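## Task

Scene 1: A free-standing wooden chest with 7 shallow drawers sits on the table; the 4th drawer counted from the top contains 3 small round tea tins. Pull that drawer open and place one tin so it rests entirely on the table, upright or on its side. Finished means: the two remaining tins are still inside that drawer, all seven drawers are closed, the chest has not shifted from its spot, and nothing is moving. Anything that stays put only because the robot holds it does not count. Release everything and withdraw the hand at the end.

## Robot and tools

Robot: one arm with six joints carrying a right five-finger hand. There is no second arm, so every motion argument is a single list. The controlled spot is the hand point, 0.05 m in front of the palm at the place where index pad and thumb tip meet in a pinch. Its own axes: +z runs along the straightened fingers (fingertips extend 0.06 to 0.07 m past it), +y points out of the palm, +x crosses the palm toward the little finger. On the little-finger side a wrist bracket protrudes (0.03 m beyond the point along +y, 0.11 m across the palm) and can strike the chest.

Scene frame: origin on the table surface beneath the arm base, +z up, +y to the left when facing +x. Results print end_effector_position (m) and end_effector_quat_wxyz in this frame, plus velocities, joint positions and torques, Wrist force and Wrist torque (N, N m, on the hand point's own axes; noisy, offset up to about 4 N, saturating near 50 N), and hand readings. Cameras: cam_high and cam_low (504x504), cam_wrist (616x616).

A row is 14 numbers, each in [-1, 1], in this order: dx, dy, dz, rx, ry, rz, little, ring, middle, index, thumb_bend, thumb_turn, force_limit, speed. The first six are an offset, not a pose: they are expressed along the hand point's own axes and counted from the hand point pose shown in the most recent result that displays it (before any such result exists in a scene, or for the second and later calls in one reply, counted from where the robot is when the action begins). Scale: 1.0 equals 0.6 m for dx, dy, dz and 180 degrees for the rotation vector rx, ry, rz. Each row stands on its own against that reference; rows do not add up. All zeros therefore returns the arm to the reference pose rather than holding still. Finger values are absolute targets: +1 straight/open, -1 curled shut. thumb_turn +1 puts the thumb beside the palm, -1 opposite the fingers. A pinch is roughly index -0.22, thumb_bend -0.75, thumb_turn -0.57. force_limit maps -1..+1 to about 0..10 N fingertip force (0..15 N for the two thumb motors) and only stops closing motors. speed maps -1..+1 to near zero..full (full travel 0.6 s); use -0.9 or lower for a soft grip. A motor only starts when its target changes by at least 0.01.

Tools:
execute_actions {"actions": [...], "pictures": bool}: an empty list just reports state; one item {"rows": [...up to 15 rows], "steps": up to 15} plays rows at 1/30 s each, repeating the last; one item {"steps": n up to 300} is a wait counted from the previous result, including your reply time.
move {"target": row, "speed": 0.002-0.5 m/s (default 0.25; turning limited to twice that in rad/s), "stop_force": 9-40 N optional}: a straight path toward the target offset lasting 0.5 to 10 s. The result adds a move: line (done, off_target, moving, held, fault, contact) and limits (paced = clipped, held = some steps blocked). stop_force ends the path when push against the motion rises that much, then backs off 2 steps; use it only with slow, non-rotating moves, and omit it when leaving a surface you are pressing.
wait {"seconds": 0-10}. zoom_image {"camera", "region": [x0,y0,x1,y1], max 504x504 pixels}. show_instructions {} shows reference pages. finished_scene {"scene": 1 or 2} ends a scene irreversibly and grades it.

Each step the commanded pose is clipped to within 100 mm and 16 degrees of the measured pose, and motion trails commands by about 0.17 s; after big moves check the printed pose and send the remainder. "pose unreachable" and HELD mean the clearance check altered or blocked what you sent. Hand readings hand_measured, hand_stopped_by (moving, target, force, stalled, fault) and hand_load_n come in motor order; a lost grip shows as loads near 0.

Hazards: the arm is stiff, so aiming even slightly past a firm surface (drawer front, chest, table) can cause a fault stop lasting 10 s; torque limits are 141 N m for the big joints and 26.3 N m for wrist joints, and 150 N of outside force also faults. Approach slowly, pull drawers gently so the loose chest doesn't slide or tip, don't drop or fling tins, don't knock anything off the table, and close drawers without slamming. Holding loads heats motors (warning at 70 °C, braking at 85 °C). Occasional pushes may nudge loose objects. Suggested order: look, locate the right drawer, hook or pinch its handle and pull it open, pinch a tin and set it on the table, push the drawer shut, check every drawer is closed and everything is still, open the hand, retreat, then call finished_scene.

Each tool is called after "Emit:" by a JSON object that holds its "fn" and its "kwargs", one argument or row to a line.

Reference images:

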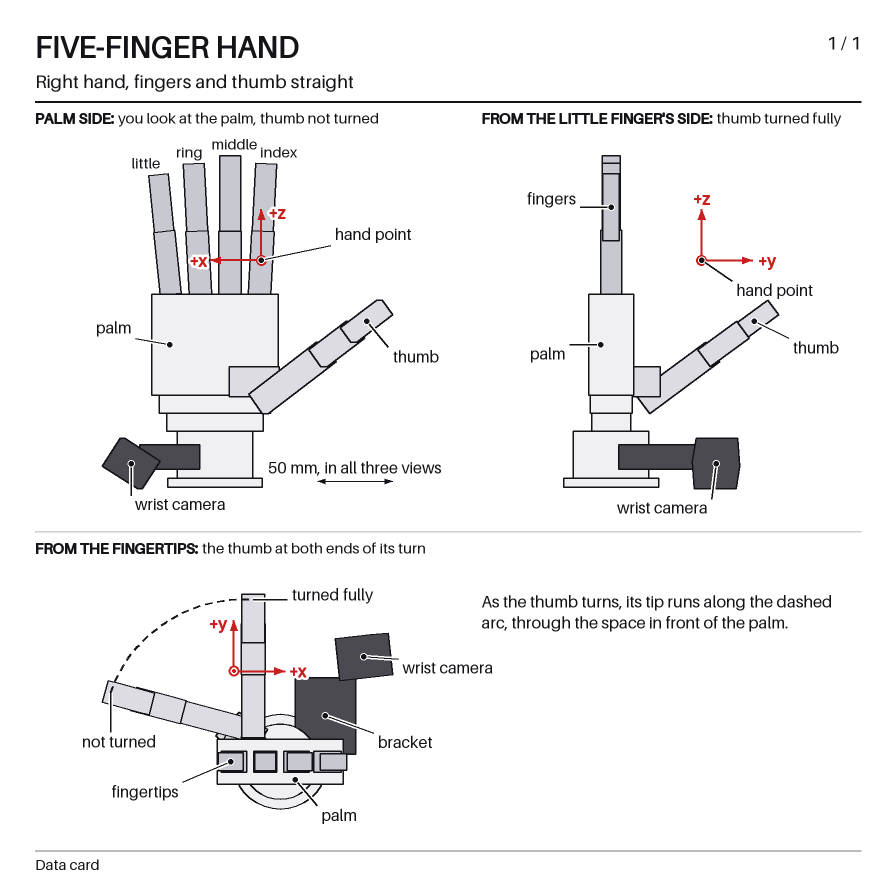

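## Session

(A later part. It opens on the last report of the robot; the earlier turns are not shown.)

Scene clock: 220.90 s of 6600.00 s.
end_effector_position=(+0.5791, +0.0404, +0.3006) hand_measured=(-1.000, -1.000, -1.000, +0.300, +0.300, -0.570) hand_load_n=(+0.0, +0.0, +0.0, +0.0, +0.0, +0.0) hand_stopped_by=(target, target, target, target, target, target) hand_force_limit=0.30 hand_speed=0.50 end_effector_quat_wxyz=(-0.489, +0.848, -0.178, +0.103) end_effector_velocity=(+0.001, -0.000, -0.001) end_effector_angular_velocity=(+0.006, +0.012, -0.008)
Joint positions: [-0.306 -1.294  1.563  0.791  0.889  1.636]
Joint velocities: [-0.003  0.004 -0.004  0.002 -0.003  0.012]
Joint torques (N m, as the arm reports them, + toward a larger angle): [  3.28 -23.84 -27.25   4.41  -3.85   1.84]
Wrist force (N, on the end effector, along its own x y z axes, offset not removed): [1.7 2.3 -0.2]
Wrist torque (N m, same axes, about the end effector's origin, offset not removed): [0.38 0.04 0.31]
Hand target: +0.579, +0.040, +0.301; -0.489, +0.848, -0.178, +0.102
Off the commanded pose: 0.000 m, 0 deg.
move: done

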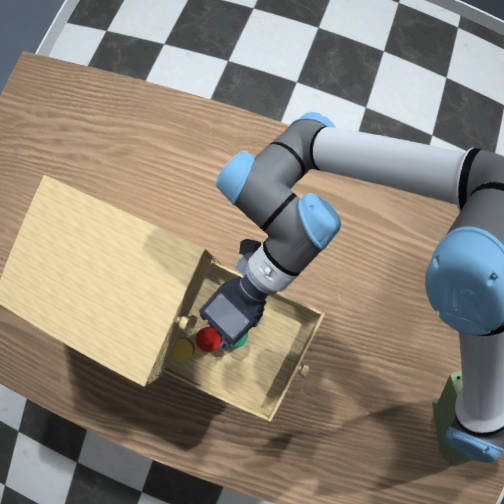

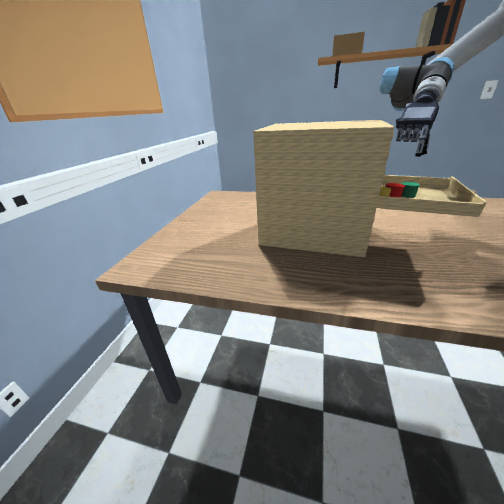

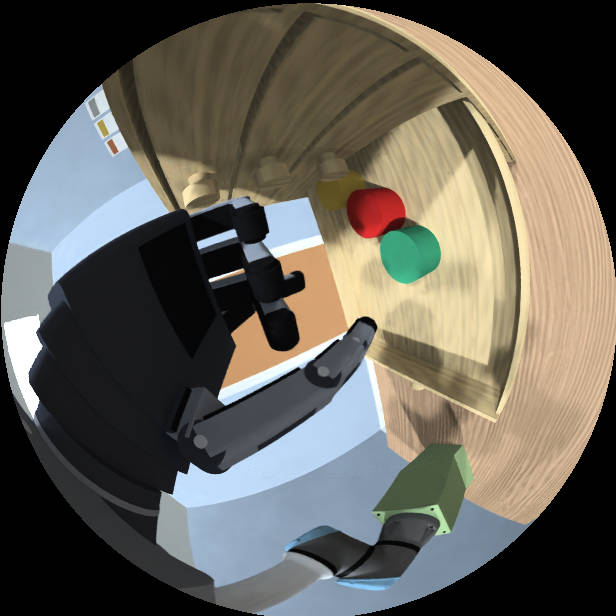

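Emit:
{"fn": "move", "kwargs": {
  "target": [0.0413,0.036,0.071,0,0,0,-1,-1,-1,0.5,0.2,-0.57,0.3,0.5],
  "speed": 0.06,
  "stop_force": 12
}}

Emit:
{"fn": "zoom_image", "kwargs": {
  "camera": "cam_wrist",
  "region": [240, 170, 480, 410]
}}

Emit:
{"fn": "zoom_image", "kwargs": {
  "camera": "cam_low",
  "region": [360, 110, 480, 230]
}}

Emit:
{"fn": "zoom_image", "kwargs": {
  "camera": "cam_high",
  "region": [160, 220, 320, 400]
}}

Scene clock: 227.50 s of 6600.00 s.
end_effector_position=(+0.6122, +0.0542, +0.2608) hand_measured=(-1.000, -1.000, -1.000, +0.500, +0.200, -0.570) hand_load_n=(-0.5, +0.0, +0.0, +0.0, +0.0, +0.0) hand_stopped_by=(target, target, target, target, target, target) hand_force_limit=0.30 hand_speed=0.50 end_effector_quat_wxyz=(-0.489, +0.848, -0.178, +0.103) end_effector_velocity=(+0.001, +0.001, -0.002) end_effector_angular_velocity=(+0.000, +0.001, -0.000)
Joint positions: [-0.287 -1.172  1.472  0.747  0.899  1.657]
Joint velocities: [-0.     0.005 -0.003 -0.002  0.     0.   ]
Joint torques (N m, as the arm reports them, + toward a larger angle): [ 32.73 -28.22 -28.05  -0.28   1.05   1.72]
Wrist force (N, on the end effector, along its own x y z axes, offset not removed): [1.0 0.9 -3.3]
Wrist torque (N m, same axes, about the end effector's origin, offset not removed): [0.38 0.14 0.31]
Hand target: +0.612, +0.054, +0.261; -0.489, +0.848, -0.178, +0.103
Off the commanded pose: 0.000 m, 0 deg.
After step 90, 2.27 s passed at rest.
move: done

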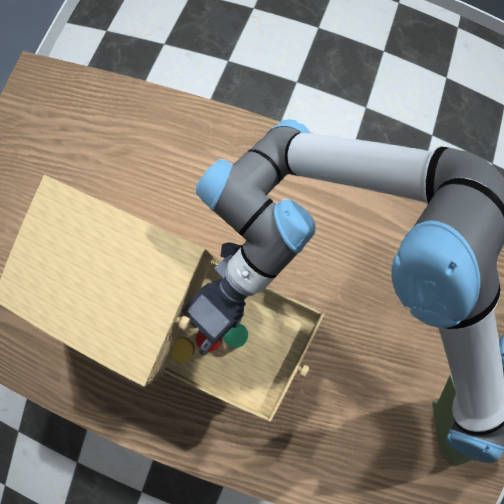

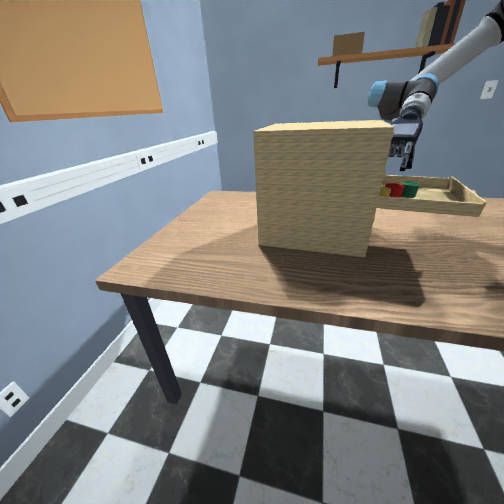

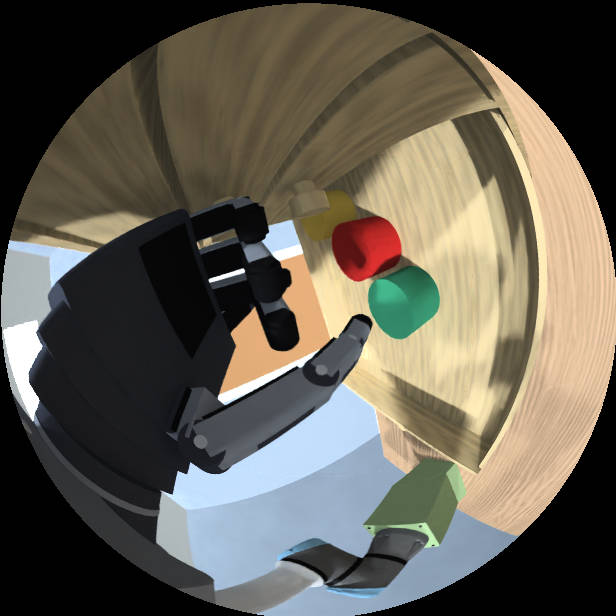

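Region (240, 170, 480, 410) of cam_wrist's 616x616 image, scaled by 2.100, with more detail than that image has.

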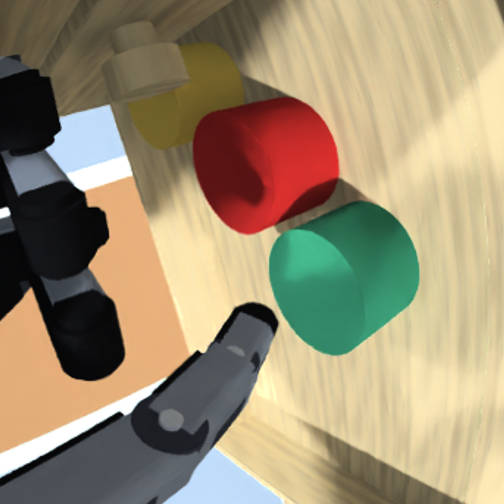

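Region (360, 110, 480, 230) of cam_low's 504x504 image, scaled by 4.200, with more detail than that image has.

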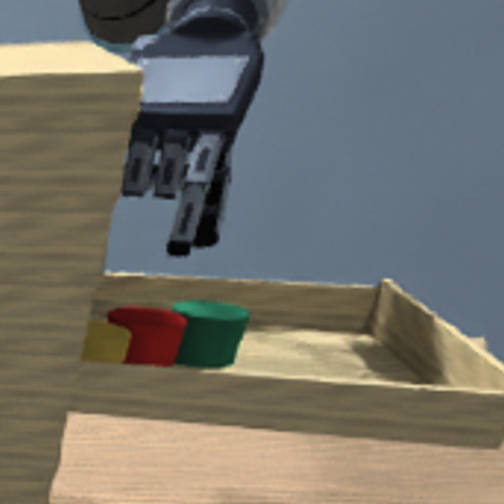

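Region (160, 220, 320, 400) of cam_high's 504x504 image, scaled by 2.800, with more detail than that image has.

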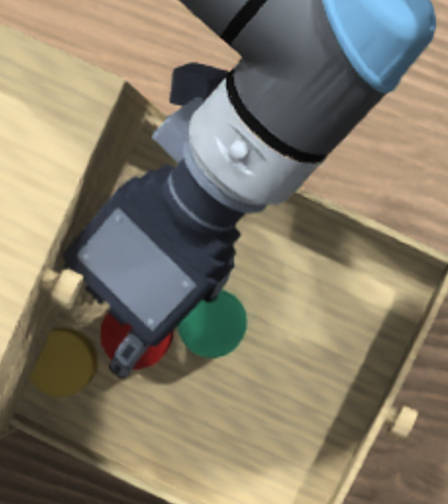

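Emit:
{"fn": "move", "kwargs": {
  "target": [-0.02,0.054,-0.0267,0,0,0,-1,-1,-1,0.5,0.2,-0.57,0.3,0.5],
  "speed": 0.06,
  "stop_force": 12
}}

Emit:
{"fn": "zoom_image", "kwargs": {
  "camera": "cam_wrist",
  "region": [240, 170, 480, 410]
}}

Emit:
{"fn": "zoom_image", "kwargs": {
  "camera": "cam_low",
  "region": [360, 110, 480, 230]
}}

Emit:
{"fn": "zoom_image", "kwargs": {
  "camera": "cam_high",
  "region": [180, 280, 280, 380]
}}

Scene clock: 233.57 s of 6600.00 s.
end_effector_position=(+0.5893, +0.0317, +0.2409) hand_measured=(-1.000, -1.000, -1.000, +0.500, +0.200, -0.570) hand_load_n=(+0.0, +0.0, +0.0, +0.0, +0.0, +0.0) hand_stopped_by=(target, target, target, target, target, target) hand_force_limit=0.30 hand_speed=0.50 end_effector_quat_wxyz=(-0.489, +0.848, -0.178, +0.103) end_effector_velocity=(-0.001, -0.002, -0.001) end_effector_angular_velocity=(+0.000, -0.000, -0.000)
Joint positions: [-0.364 -1.193  1.551  0.745  0.862  1.569]
Joint velocities: [-0.005 -0.001  0.004  0.001 -0.003 -0.006]
Joint torques (N m, as the arm reports them, + toward a larger angle): [  5.05 -50.73   5.28   4.43  -3.96  -1.65]
Wrist force (N, on the end effector, along its own x y z axes, offset not removed): [1.4 3.7 1.9]
Wrist torque (N m, same axes, about the end effector's origin, offset not removed): [0.46 0.01 0.55]
Hand target: +0.589, +0.032, +0.241; -0.489, +0.848, -0.178, +0.103
Off the commanded pose: 0.000 m, 0 deg.
After step 90, 2.00 s passed at rest.
move: done

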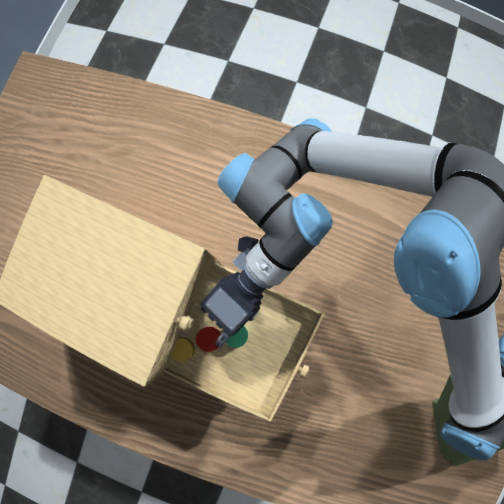

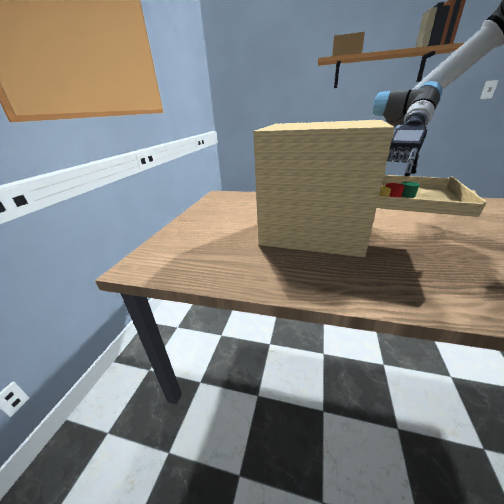

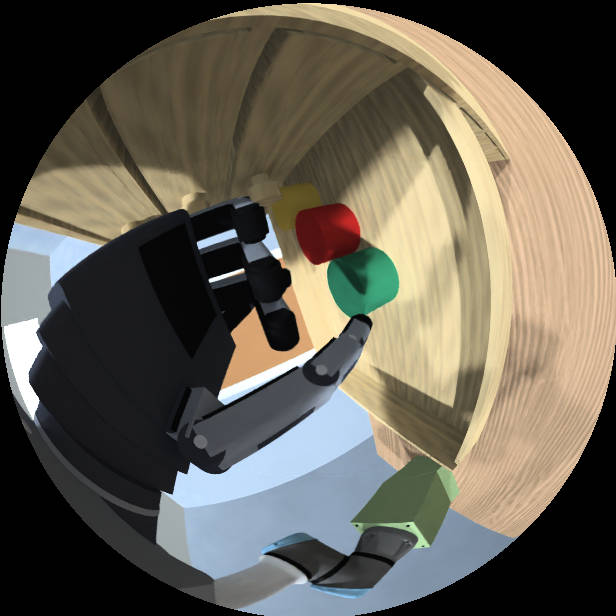

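Region (240, 170, 480, 410) of cam_wrist's 616x616 image, scaled by 2.100, with more detail than that image has.

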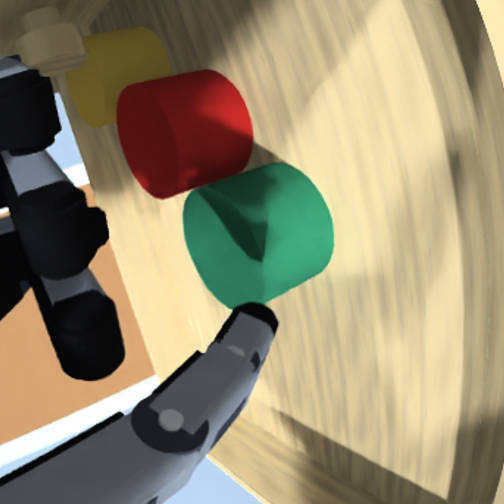

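Region (360, 110, 480, 230) of cam_low's 504x504 image, scaled by 4.200, with more detail than that image has.

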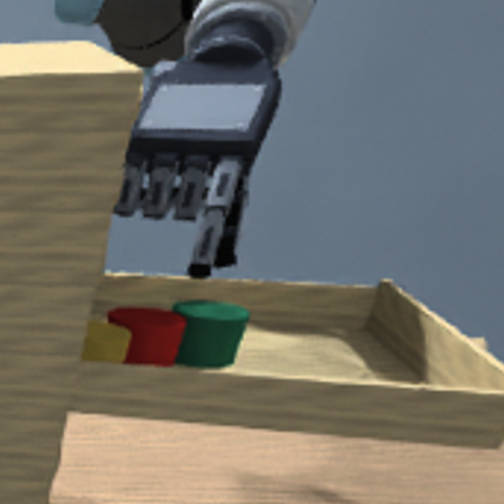

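Region (180, 280, 280, 380) of cam_high's 504x504 image, scaled by 5.040, with more detail than that image has.

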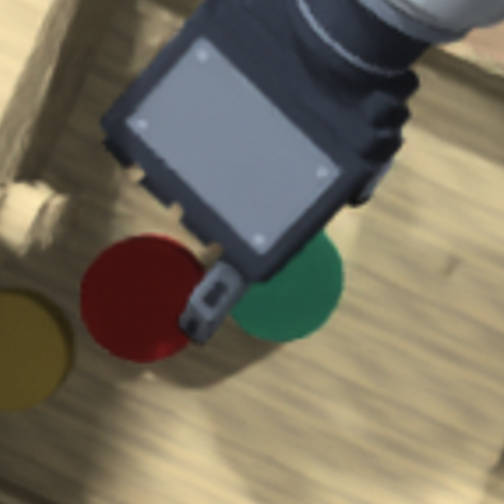

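Emit:
{"fn": "move", "kwargs": {
  "target": [-0.015,0.0217,0.0125,0,0,0,-1,-1,-1,0.5,0.2,-0.57,0.3,0.5],
  "speed": 0.03,
  "stop_force": 10
}}

Emit:
{"fn": "zoom_image", "kwargs": {
  "camera": "cam_wrist",
  "region": [240, 170, 480, 410]
}}

Emit:
{"fn": "zoom_image", "kwargs": {
  "camera": "cam_low",
  "region": [360, 110, 480, 230]
}}

Emit:
{"fn": "zoom_image", "kwargs": {
  "camera": "cam_high",
  "region": [180, 280, 280, 380]
}}

Scene clock: 238.10 s of 6600.00 s.
end_effector_position=(+0.5812, +0.0352, +0.2261) hand_measured=(-1.000, -1.000, -1.000, +0.500, +0.200, -0.570) hand_load_n=(+0.0, +0.0, +0.0, +0.0, +0.0, +0.0) hand_stopped_by=(target, target, target, target, target, target) hand_force_limit=0.30 hand_speed=0.50 end_effector_quat_wxyz=(-0.489, +0.848, -0.178, +0.103) end_effector_velocity=(-0.001, +0.001, -0.002) end_effector_angular_velocity=(+0.001, +0.001, +0.000)
Joint positions: [-0.376 -1.184  1.585  0.711  0.857  1.555]
Joint velocities: [-0.001  0.002  0.005 -0.006 -0.001 -0.001]
Joint torques (N m, as the arm reports them, + toward a larger angle): [  4.64 -28.83   3.72   0.3   -4.01  -1.84]
Wrist force (N, on the end effector, along its own x y z axes, offset not removed): [0.9 0.1 2.3]
Wrist torque (N m, same axes, about the end effector's origin, offset not removed): [-0.07 -0.07 0.32]
Hand target: +0.581, +0.035, +0.226; -0.489, +0.848, -0.178, +0.103
Off the commanded pose: 0.000 m, 0 deg.
After step 90, 0.63 s passed at rest.
move: done

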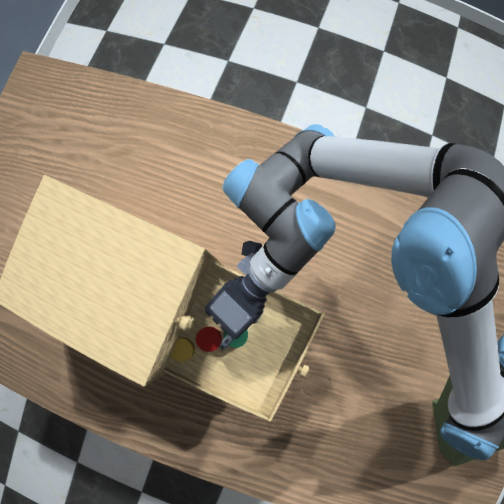

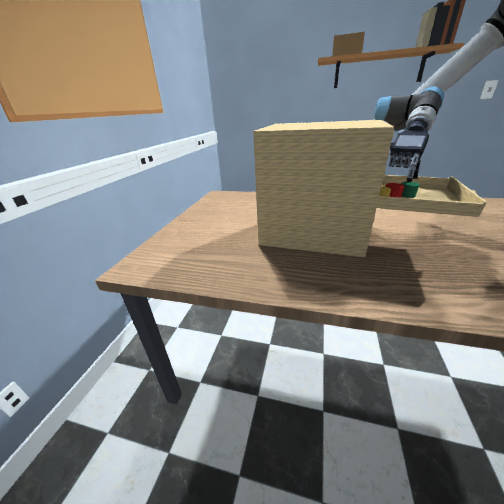

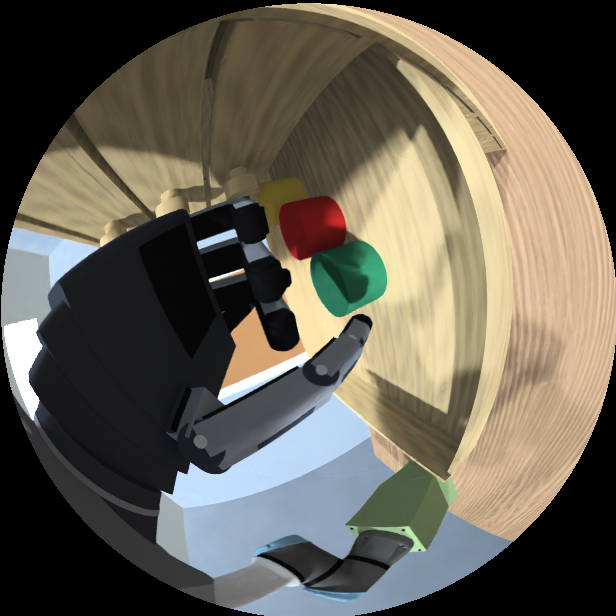

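Region (240, 170, 480, 410) of cam_wrist's 616x616 image, scaled by 2.100, with more detail than that image has.

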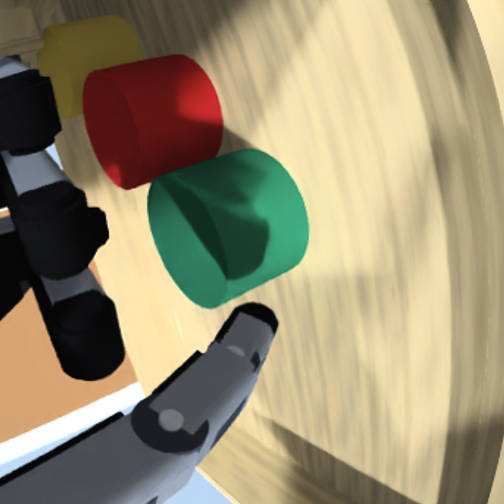

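Region (360, 110, 480, 230) of cam_low's 504x504 image, scaled by 4.200, with more detail than that image has.

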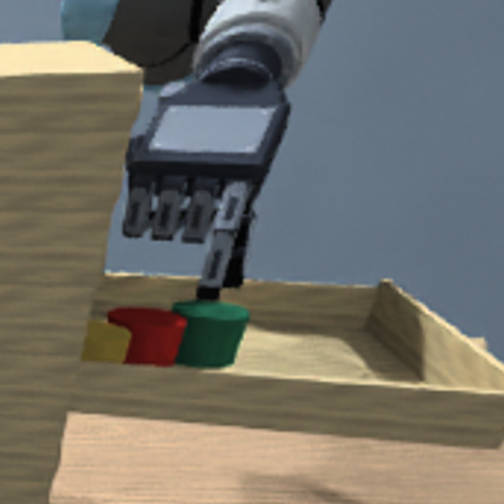

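Region (180, 280, 280, 380) of cam_high's 504x504 image, scaled by 5.040, with more detail than that image has.

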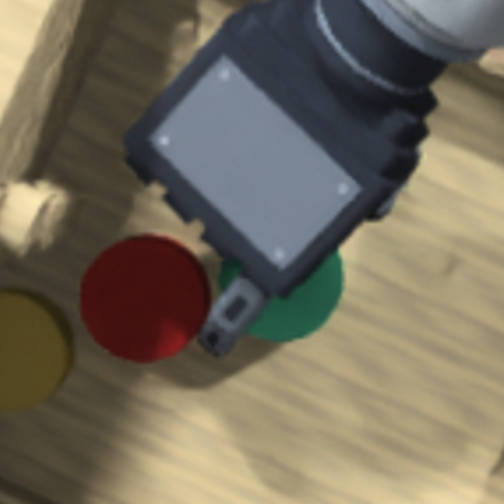

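Emit:
{"fn": "move", "kwargs": {
  "target": [0,0.0317,0.0183,0,0,0,-1,-1,-1,0.5,0.2,-0.57,0.3,0.5],
  "speed": 0.02,
  "stop_force": 9
}}

Emit:
{"fn": "zoom_image", "kwargs": {
  "camera": "cam_wrist",
  "region": [240, 170, 480, 410]
}}

Emit:
{"fn": "zoom_image", "kwargs": {
  "camera": "cam_low",
  "region": [360, 110, 480, 230]
}}

Emit:
{"fn": "zoom_image", "kwargs": {
  "camera": "cam_high",
  "region": [180, 280, 280, 380]
}}

Scene clock: 243.57 s of 6600.00 s.
end_effector_position=(+0.5812, +0.0352, +0.2044) hand_measured=(-1.000, -1.000, -1.000, +0.500, +0.200, -0.570) hand_load_n=(+0.0, +0.0, +0.0, +0.0, +0.0, +0.0) hand_stopped_by=(target, target, target, target, target, target) hand_force_limit=0.30 hand_speed=0.50 end_effector_quat_wxyz=(-0.489, +0.848, -0.178, +0.103) end_effector_velocity=(-0.001, -0.000, -0.003) end_effector_angular_velocity=(+0.000, +0.002, -0.000)
Joint positions: [-0.392 -1.148  1.588  0.686  0.85   1.536]
Joint velocities: [-0.003  0.004  0.001 -0.002 -0.001 -0.002]
Joint torques (N m, as the arm reports them, + toward a larger angle): [  5.22 -28.51   2.19   0.02  -4.07  -1.7 ]
Wrist force (N, on the end effector, along its own x y z axes, offset not removed): [0.8 -0.7 0.2]
Wrist torque (N m, same axes, about the end effector's origin, offset not removed): [-0.12 0.12 0.17]
Hand target: +0.581, +0.035, +0.204; -0.489, +0.848, -0.178, +0.103
Off the commanded pose: 0.000 m, 0 deg.
After step 90, 1.10 s passed at rest.
move: done

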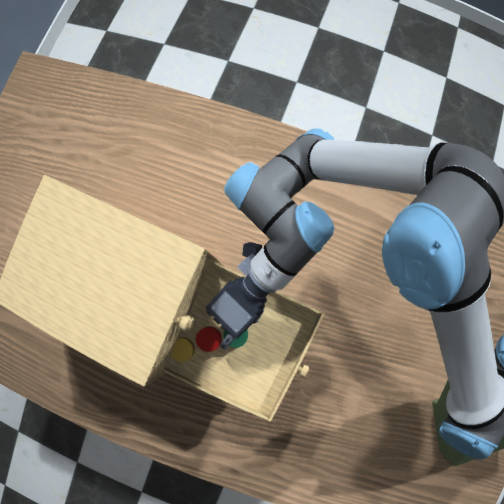

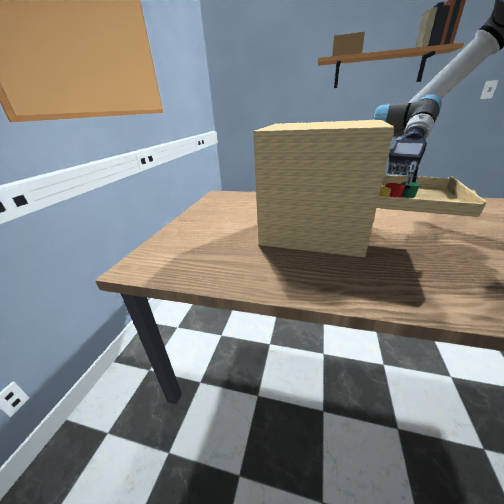

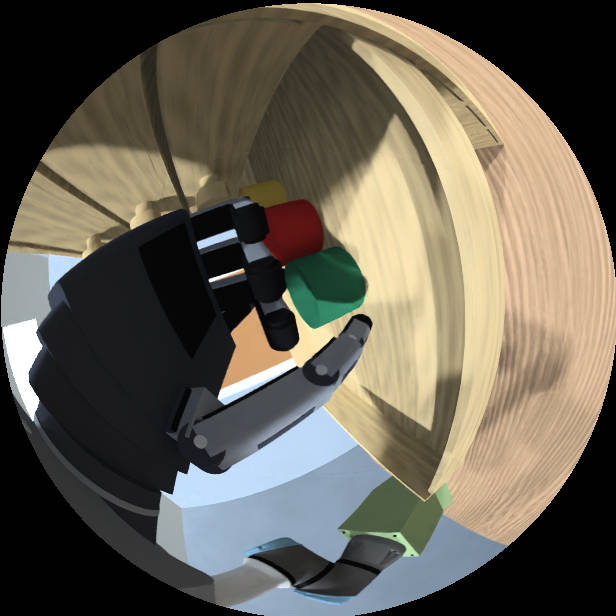

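Region (240, 170, 480, 410) of cam_wrist's 616x616 image, scaled by 2.100, with more detail than that image has.

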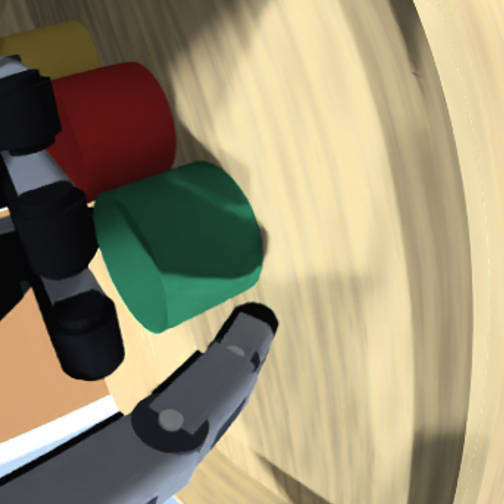

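Region (360, 110, 480, 230) of cam_low's 504x504 image, scaled by 4.200, with more detail than that image has.

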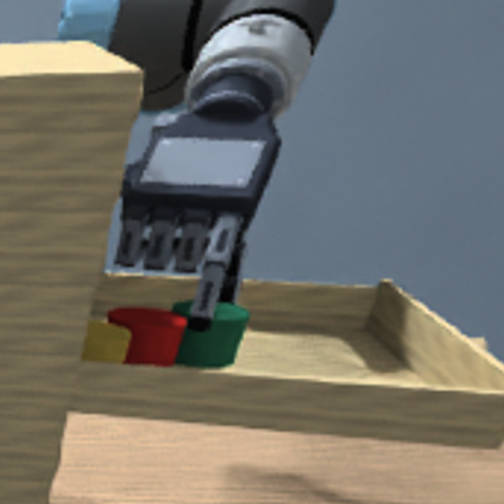

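Region (180, 280, 280, 380) of cam_high's 504x504 image, scaled by 5.040, with more detail than that image has.

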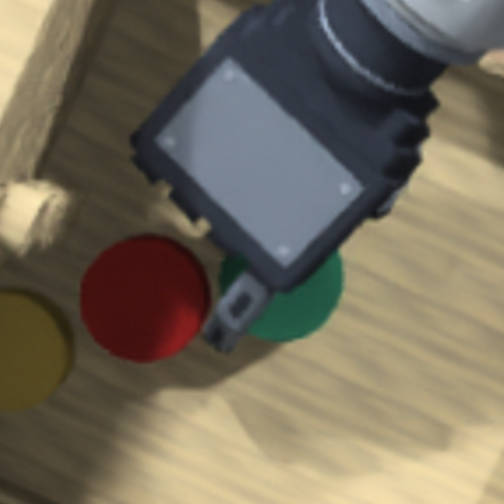

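Emit:
{"fn": "move", "kwargs": {
  "target": [0,0.031,0.0063,0,0,0,-1,-1,-1,0.5,0.0,-0.57,0.3,0.5],
  "speed": 0.015,
  "stop_force": 9
}}

Emit:
{"fn": "zoom_image", "kwargs": {
  "camera": "cam_wrist",
  "region": [240, 170, 480, 410]
}}

Emit:
{"fn": "zoom_image", "kwargs": {
  "camera": "cam_low",
  "region": [360, 110, 480, 230]
}}

Scene clock: 248.40 s of 6600.00 s.
end_effector_position=(+0.5788, +0.0297, +0.1867) hand_measured=(-1.000, -1.000, -1.000, +0.500, +0.000, -0.570) hand_load_n=(+0.0, +0.0, +0.0, +0.0, +0.0, +0.0) hand_stopped_by=(target, target, target, target, target, target) hand_force_limit=0.30 hand_speed=0.50 end_effector_quat_wxyz=(-0.489, +0.848, -0.178, +0.103) end_effector_velocity=(+0.000, -0.001, -0.002) end_effector_angular_velocity=(-0.001, -0.002, +0.000)
Joint positions: [-0.417 -1.123  1.592  0.676  0.839  1.505]
Joint velocities: [-0.003  0.003 -0.    -0.001 -0.002 -0.005]
Joint torques (N m, as the arm reports them, + toward a larger angle): [  6.35 -28.31   4.94   0.08  -3.87  -1.83]
Wrist force (N, on the end effector, along its own x y z axes, offset not removed): [0.1 -0.1 1.4]
Wrist torque (N m, same axes, about the end effector's origin, offset not removed): [-0.05 0.20 0.38]
Hand target: +0.579, +0.030, +0.186; -0.489, +0.848, -0.178, +0.103
Off the commanded pose: 0.000 m, 0 deg.
After step 90, 0.33 s passed at rest.
move: done

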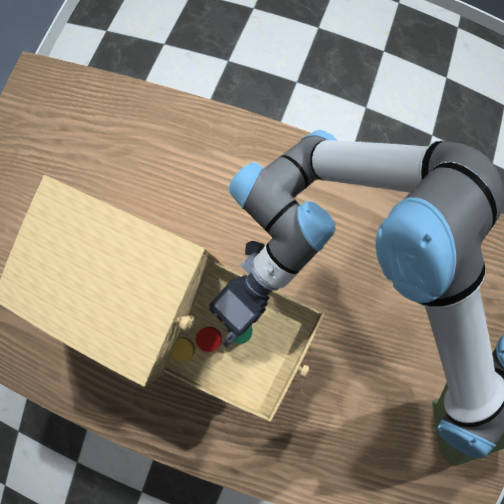

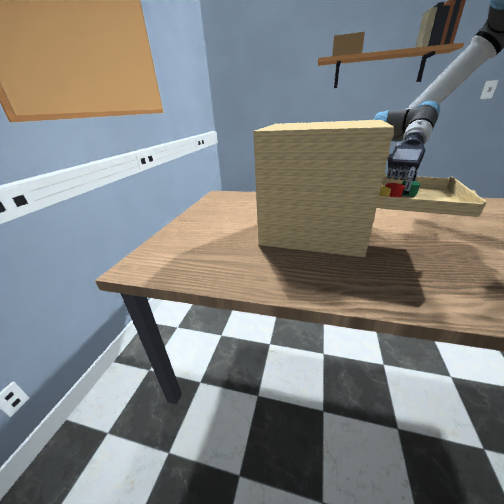

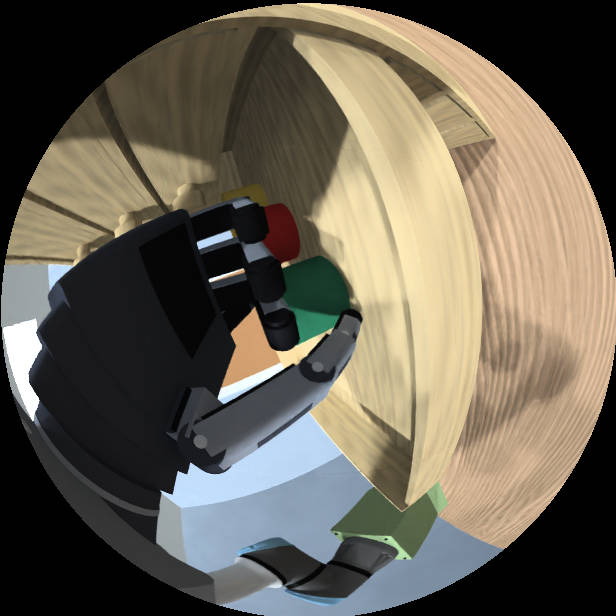

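Region (240, 170, 480, 410) of cam_wrist's 616x616 image, scaled by 2.100, with more detail than that image has.

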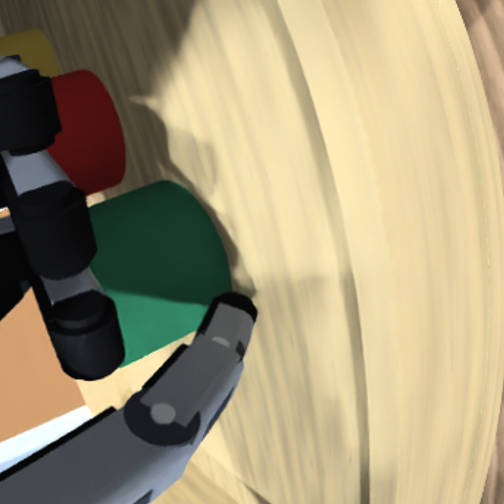

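Region (360, 110, 480, 230) of cam_low's 504x504 image, scaled by 4.200, with more detail than that image has.

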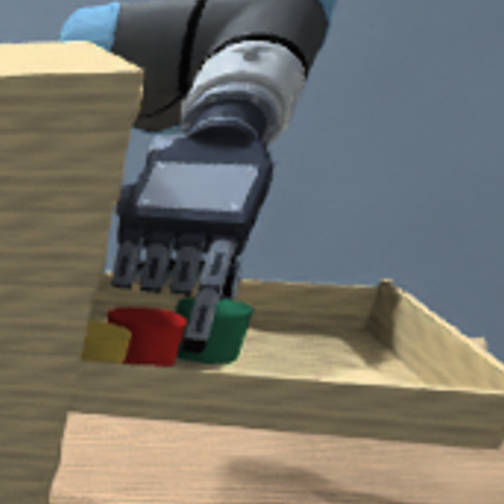

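Emit:
{"fn": "execute_actions", "kwargs": {
  "actions": [
    {"rows":[[0,0,0,0,0,0,-1,-1,-1,0.5,-0.6,-0.57,0.3,-0.5]],"steps":15}
  ],
  "pictures": false
}}

Emit:
{"fn": "execute_actions", "kwargs": {
  "actions": [
    {"rows":[[0,0,0,0,0,0,-1,-1,-1,0.5,-0.6,-0.57,0.3,-0.5]],"steps":10}
  ]
}}

Emit:
{"fn": "zoom_image", "kwargs": {
  "camera": "cam_wrist",
  "region": [240, 170, 480, 410]
}}

Emit:
{"fn": "zoom_image", "kwargs": {
  "camera": "cam_low",
  "region": [360, 110, 480, 230]
}}

Scene clock: 250.53 s of 6600.00 s.
end_effector_position=(+0.5788, +0.0297, +0.1865) hand_measured=(-1.000, -1.000, -1.000, +0.500, -0.208, -0.570) hand_load_n=(+0.0, +0.0, +0.0, +0.0, +0.0, +0.0) hand_stopped_by=(target, target, target, target, moving, target) hand_force_limit=0.30 hand_speed=-0.50 end_effector_quat_wxyz=(-0.489, +0.848, -0.178, +0.103) end_effector_velocity=(+0.000, +0.000, +0.001) end_effector_angular_velocity=(-0.000, -0.001, +0.001)
Joint positions: [-0.417 -1.123  1.592  0.676  0.839  1.505]
Joint velocities: [ 0.001 -0.001 -0.    -0.     0.     0.   ]
Joint torques (N m, as the arm reports them, + toward a larger angle): [ 30.51 -51.57  -3.81   4.32   1.09   1.86]
Wrist force (N, on the end effector, along its own x y z axes, offset not removed): [1.8 3.7 -1.3]
Wrist torque (N m, same axes, about the end effector's origin, offset not removed): [0.67 0.04 0.33]
Hand target: +0.579, +0.030, +0.187; -0.489, +0.848, -0.178, +0.103
Off the commanded pose: 0.000 m, 0 deg.
Steps of this call (steps 1 to 49: nothing new was sent; steps 50 to 64: all 15 steps of this action). Readings (end_effector_position | what the end effector reports):
50: (+0.5788, +0.0297, +0.1864) | hand_measured=(-1.000, -1.000, -1.000, +0.500, +0.000, -0.570) hand_load_n=(+0.0, +0.0, +0.0, +0.0, +0.0, +0.0) hand_stopped_by=(target, target, target, target, moving, target) hand_force_limit=0.30 hand_speed=-0.50
51: (+0.5788, +0.0297, +0.1864) | hand_measured=(-1.000, -1.000, -1.000, +0.500, +0.000, -0.570) hand_load_n=(+0.0, +0.0, +0.0, +0.0, +0.0, +0.0) hand_stopped_by=(target, target, target, target, moving, target) hand_force_limit=0.30 hand_speed=-0.50
53: (+0.5788, +0.0297, +0.1864) | hand_measured=(-1.000, -1.000, -1.000, +0.500, -0.016, -0.570) hand_load_n=(+0.0, +0.0, +0.0, +0.0, +0.0, +0.0) hand_stopped_by=(target, target, target, target, moving, target) hand_force_limit=0.30 hand_speed=-0.50
57: (+0.5787, +0.0297, +0.1864) | hand_measured=(-1.000, -1.000, -1.000, +0.500, -0.086, -0.570) hand_load_n=(+0.0, +0.0, +0.0, +0.0, +0.0, +0.0) hand_stopped_by=(target, target, target, target, moving, target) hand_force_limit=0.30 hand_speed=-0.50
64: the state above

Scene clock: 250.87 s of 6600.00 s.
end_effector_position=(+0.5788, +0.0298, +0.1866) hand_measured=(-1.000, -1.000, -1.000, +0.500, -0.372, -0.570) hand_load_n=(+0.0, +0.0, +0.0, +6.5, +11.0, -1.5) hand_stopped_by=(target, target, target, target, force, target) hand_force_limit=0.30 hand_speed=-0.50 end_effector_quat_wxyz=(-0.489, +0.848, -0.178, +0.103) end_effector_velocity=(+0.001, -0.000, -0.000) end_effector_angular_velocity=(-0.001, -0.001, -0.001)
Joint positions: [-0.417 -1.123  1.592  0.676  0.839  1.505]
Joint velocities: [-0.     0.    -0.002 -0.    -0.     0.   ]
Joint torques (N m, as the arm reports them, + toward a larger angle): [ 29.1  -49.53  -4.24   4.33   0.78   1.79]
Wrist force (N, on the end effector, along its own x y z axes, offset not removed): [1.8 0.6 2.1]
Wrist torque (N m, same axes, about the end effector's origin, offset not removed): [-0.07 0.04 0.36]
Hand target: +0.579, +0.030, +0.187; -0.489, +0.848, -0.178, +0.103
Off the commanded pose: 0.000 m, 0 deg.
Steps of this call (steps 1 to 10: all 10 steps of this action). Readings (end_effector_position | what the end effector reports):
1: (+0.5788, +0.0298, +0.1866) | hand_measured=(-1.000, -1.000, -1.000, +0.500, -0.226, -0.570) hand_load_n=(+0.0, +0.0, +0.0, +0.0, +0.0, +0.0) hand_stopped_by=(target, target, target, target, moving, target) hand_force_limit=0.30 hand_speed=-0.50
2: (+0.5788, +0.0298, +0.1866) | hand_measured=(-1.000, -1.000, -1.000, +0.500, -0.244, -0.570) hand_load_n=(+0.0, +0.0, +0.0, +0.0, +0.0, +0.0) hand_stopped_by=(target, target, target, target, moving, target) hand_force_limit=0.30 hand_speed=-0.50
4: (+0.5788, +0.0298, +0.1866) | hand_measured=(-1.000, -1.000, -1.000, +0.500, -0.278, -0.570) hand_load_n=(+0.0, +0.0, +0.0, +0.5, +1.5, +0.0) hand_stopped_by=(target, target, target, target, moving, target) hand_force_limit=0.30 hand_speed=-0.50
8: (+0.5788, +0.0298, +0.1866) | hand_measured=(-1.000, -1.000, -1.000, +0.500, -0.342, -0.570) hand_load_n=(+0.0, +0.0, +0.0, +4.5, +7.5, -1.0) hand_stopped_by=(target, target, target, target, moving, target) hand_force_limit=0.30 hand_speed=-0.50
10: the state above

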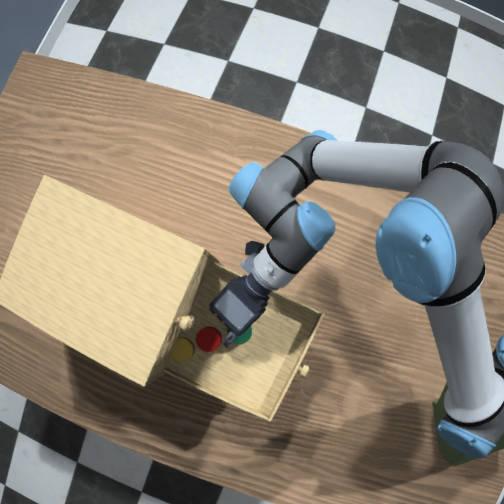

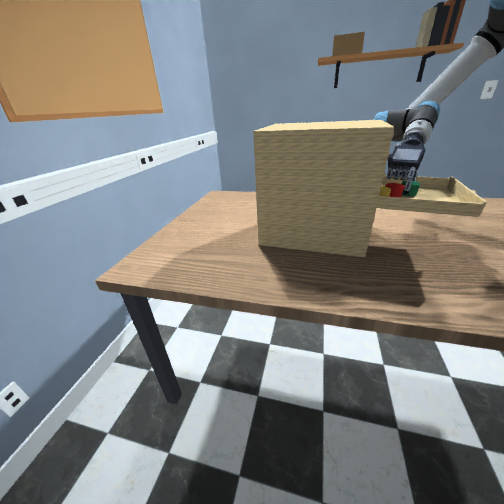

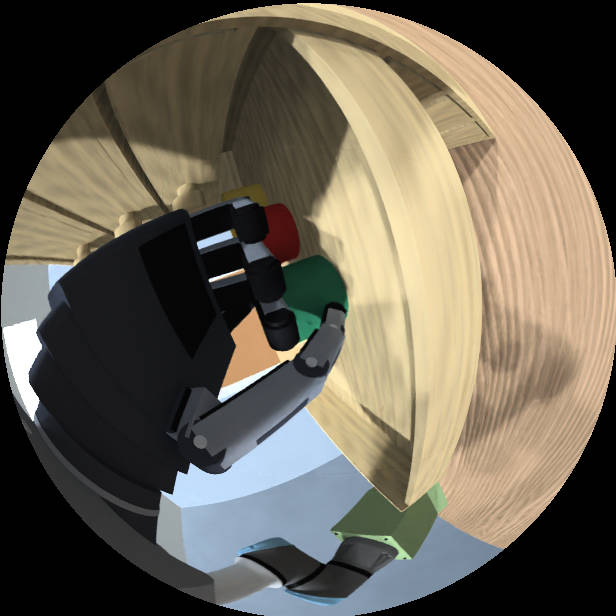

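Region (240, 170, 480, 410) of cam_wrist's 616x616 image, scaled by 2.100, with more detail than that image has.

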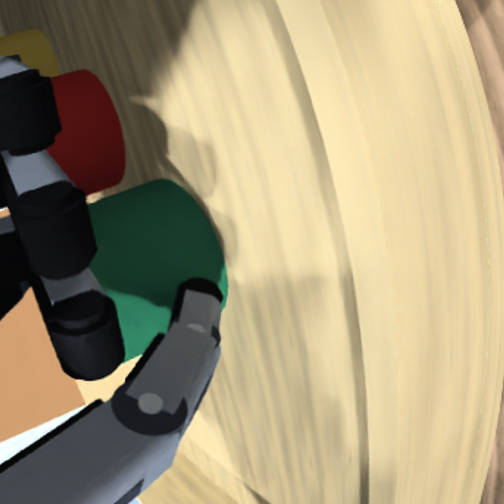

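Region (360, 110, 480, 230) of cam_low's 504x504 image, scaled by 4.200, with more detail than that image has.

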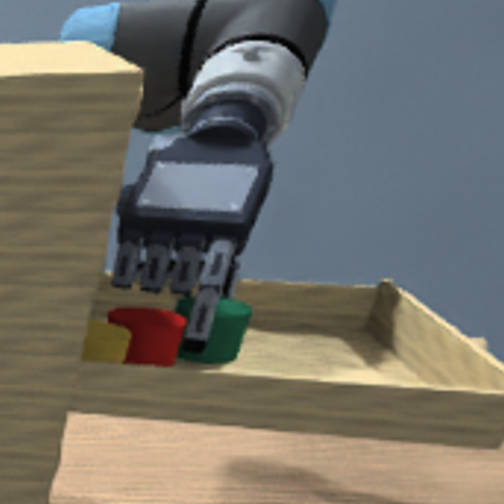

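Emit:
{"fn": "move", "kwargs": {
  "target": [0,-0.043,-0.025,0,0,0,-1,-1,-1,0.5,-0.6,-0.57,0.3,-0.5],
  "speed": 0.03
}}

Emit:
{"fn": "zoom_image", "kwargs": {
  "camera": "cam_low",
  "region": [360, 110, 480, 230]
}}

Scene clock: 253.33 s of 6600.00 s.
end_effector_position=(+0.5787, +0.0297, +0.2161) hand_measured=(-1.000, -1.000, -1.000, +0.500, -0.368, -0.570) hand_load_n=(+0.0, +0.0, +0.0, +6.0, +10.0, -1.0) hand_stopped_by=(target, target, target, target, force, target) hand_force_limit=0.30 hand_speed=-0.50 end_effector_quat_wxyz=(-0.489, +0.848, -0.178, +0.103) end_effector_velocity=(+0.000, -0.000, +0.003) end_effector_angular_velocity=(-0.001, -0.002, +0.001)
Joint positions: [-0.396 -1.173  1.592  0.709  0.848  1.531]
Joint velocities: [ 0.002 -0.004 -0.001  0.003  0.001  0.001]
Joint torques (N m, as the arm reports them, + toward a larger angle): [ 31.1  -51.42 -25.28   4.55   1.01   1.94]
Wrist force (N, on the end effector, along its own x y z axes, offset not removed): [0.4 2.3 1.2]
Wrist torque (N m, same axes, about the end effector's origin, offset not removed): [0.21 0.34 0.26]
Hand target: +0.579, +0.030, +0.216; -0.489, +0.848, -0.178, +0.103
Off the commanded pose: 0.000 m, 0 deg.
move: done

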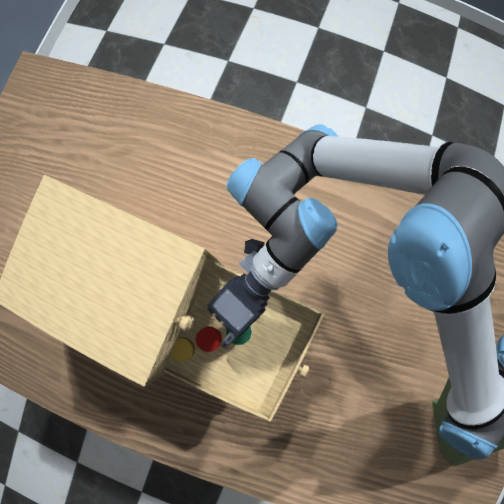

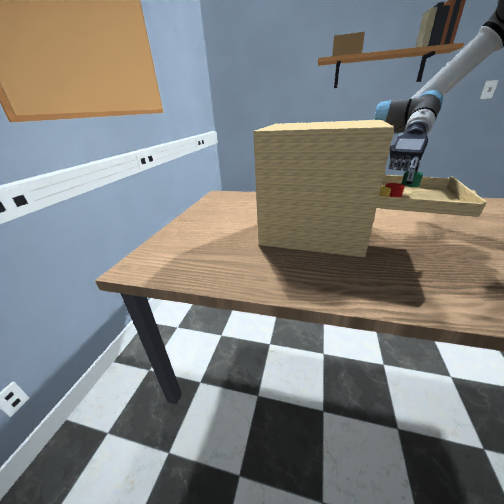

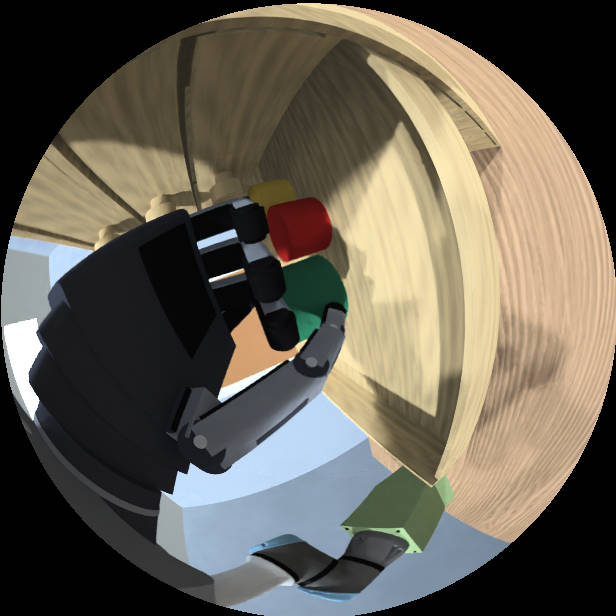

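Region (360, 110, 480, 230) of cam_low's 504x504 image, scaled by 4.200, with more detail than that image has.

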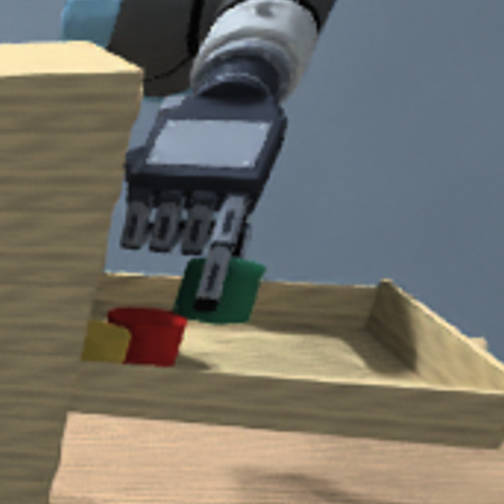

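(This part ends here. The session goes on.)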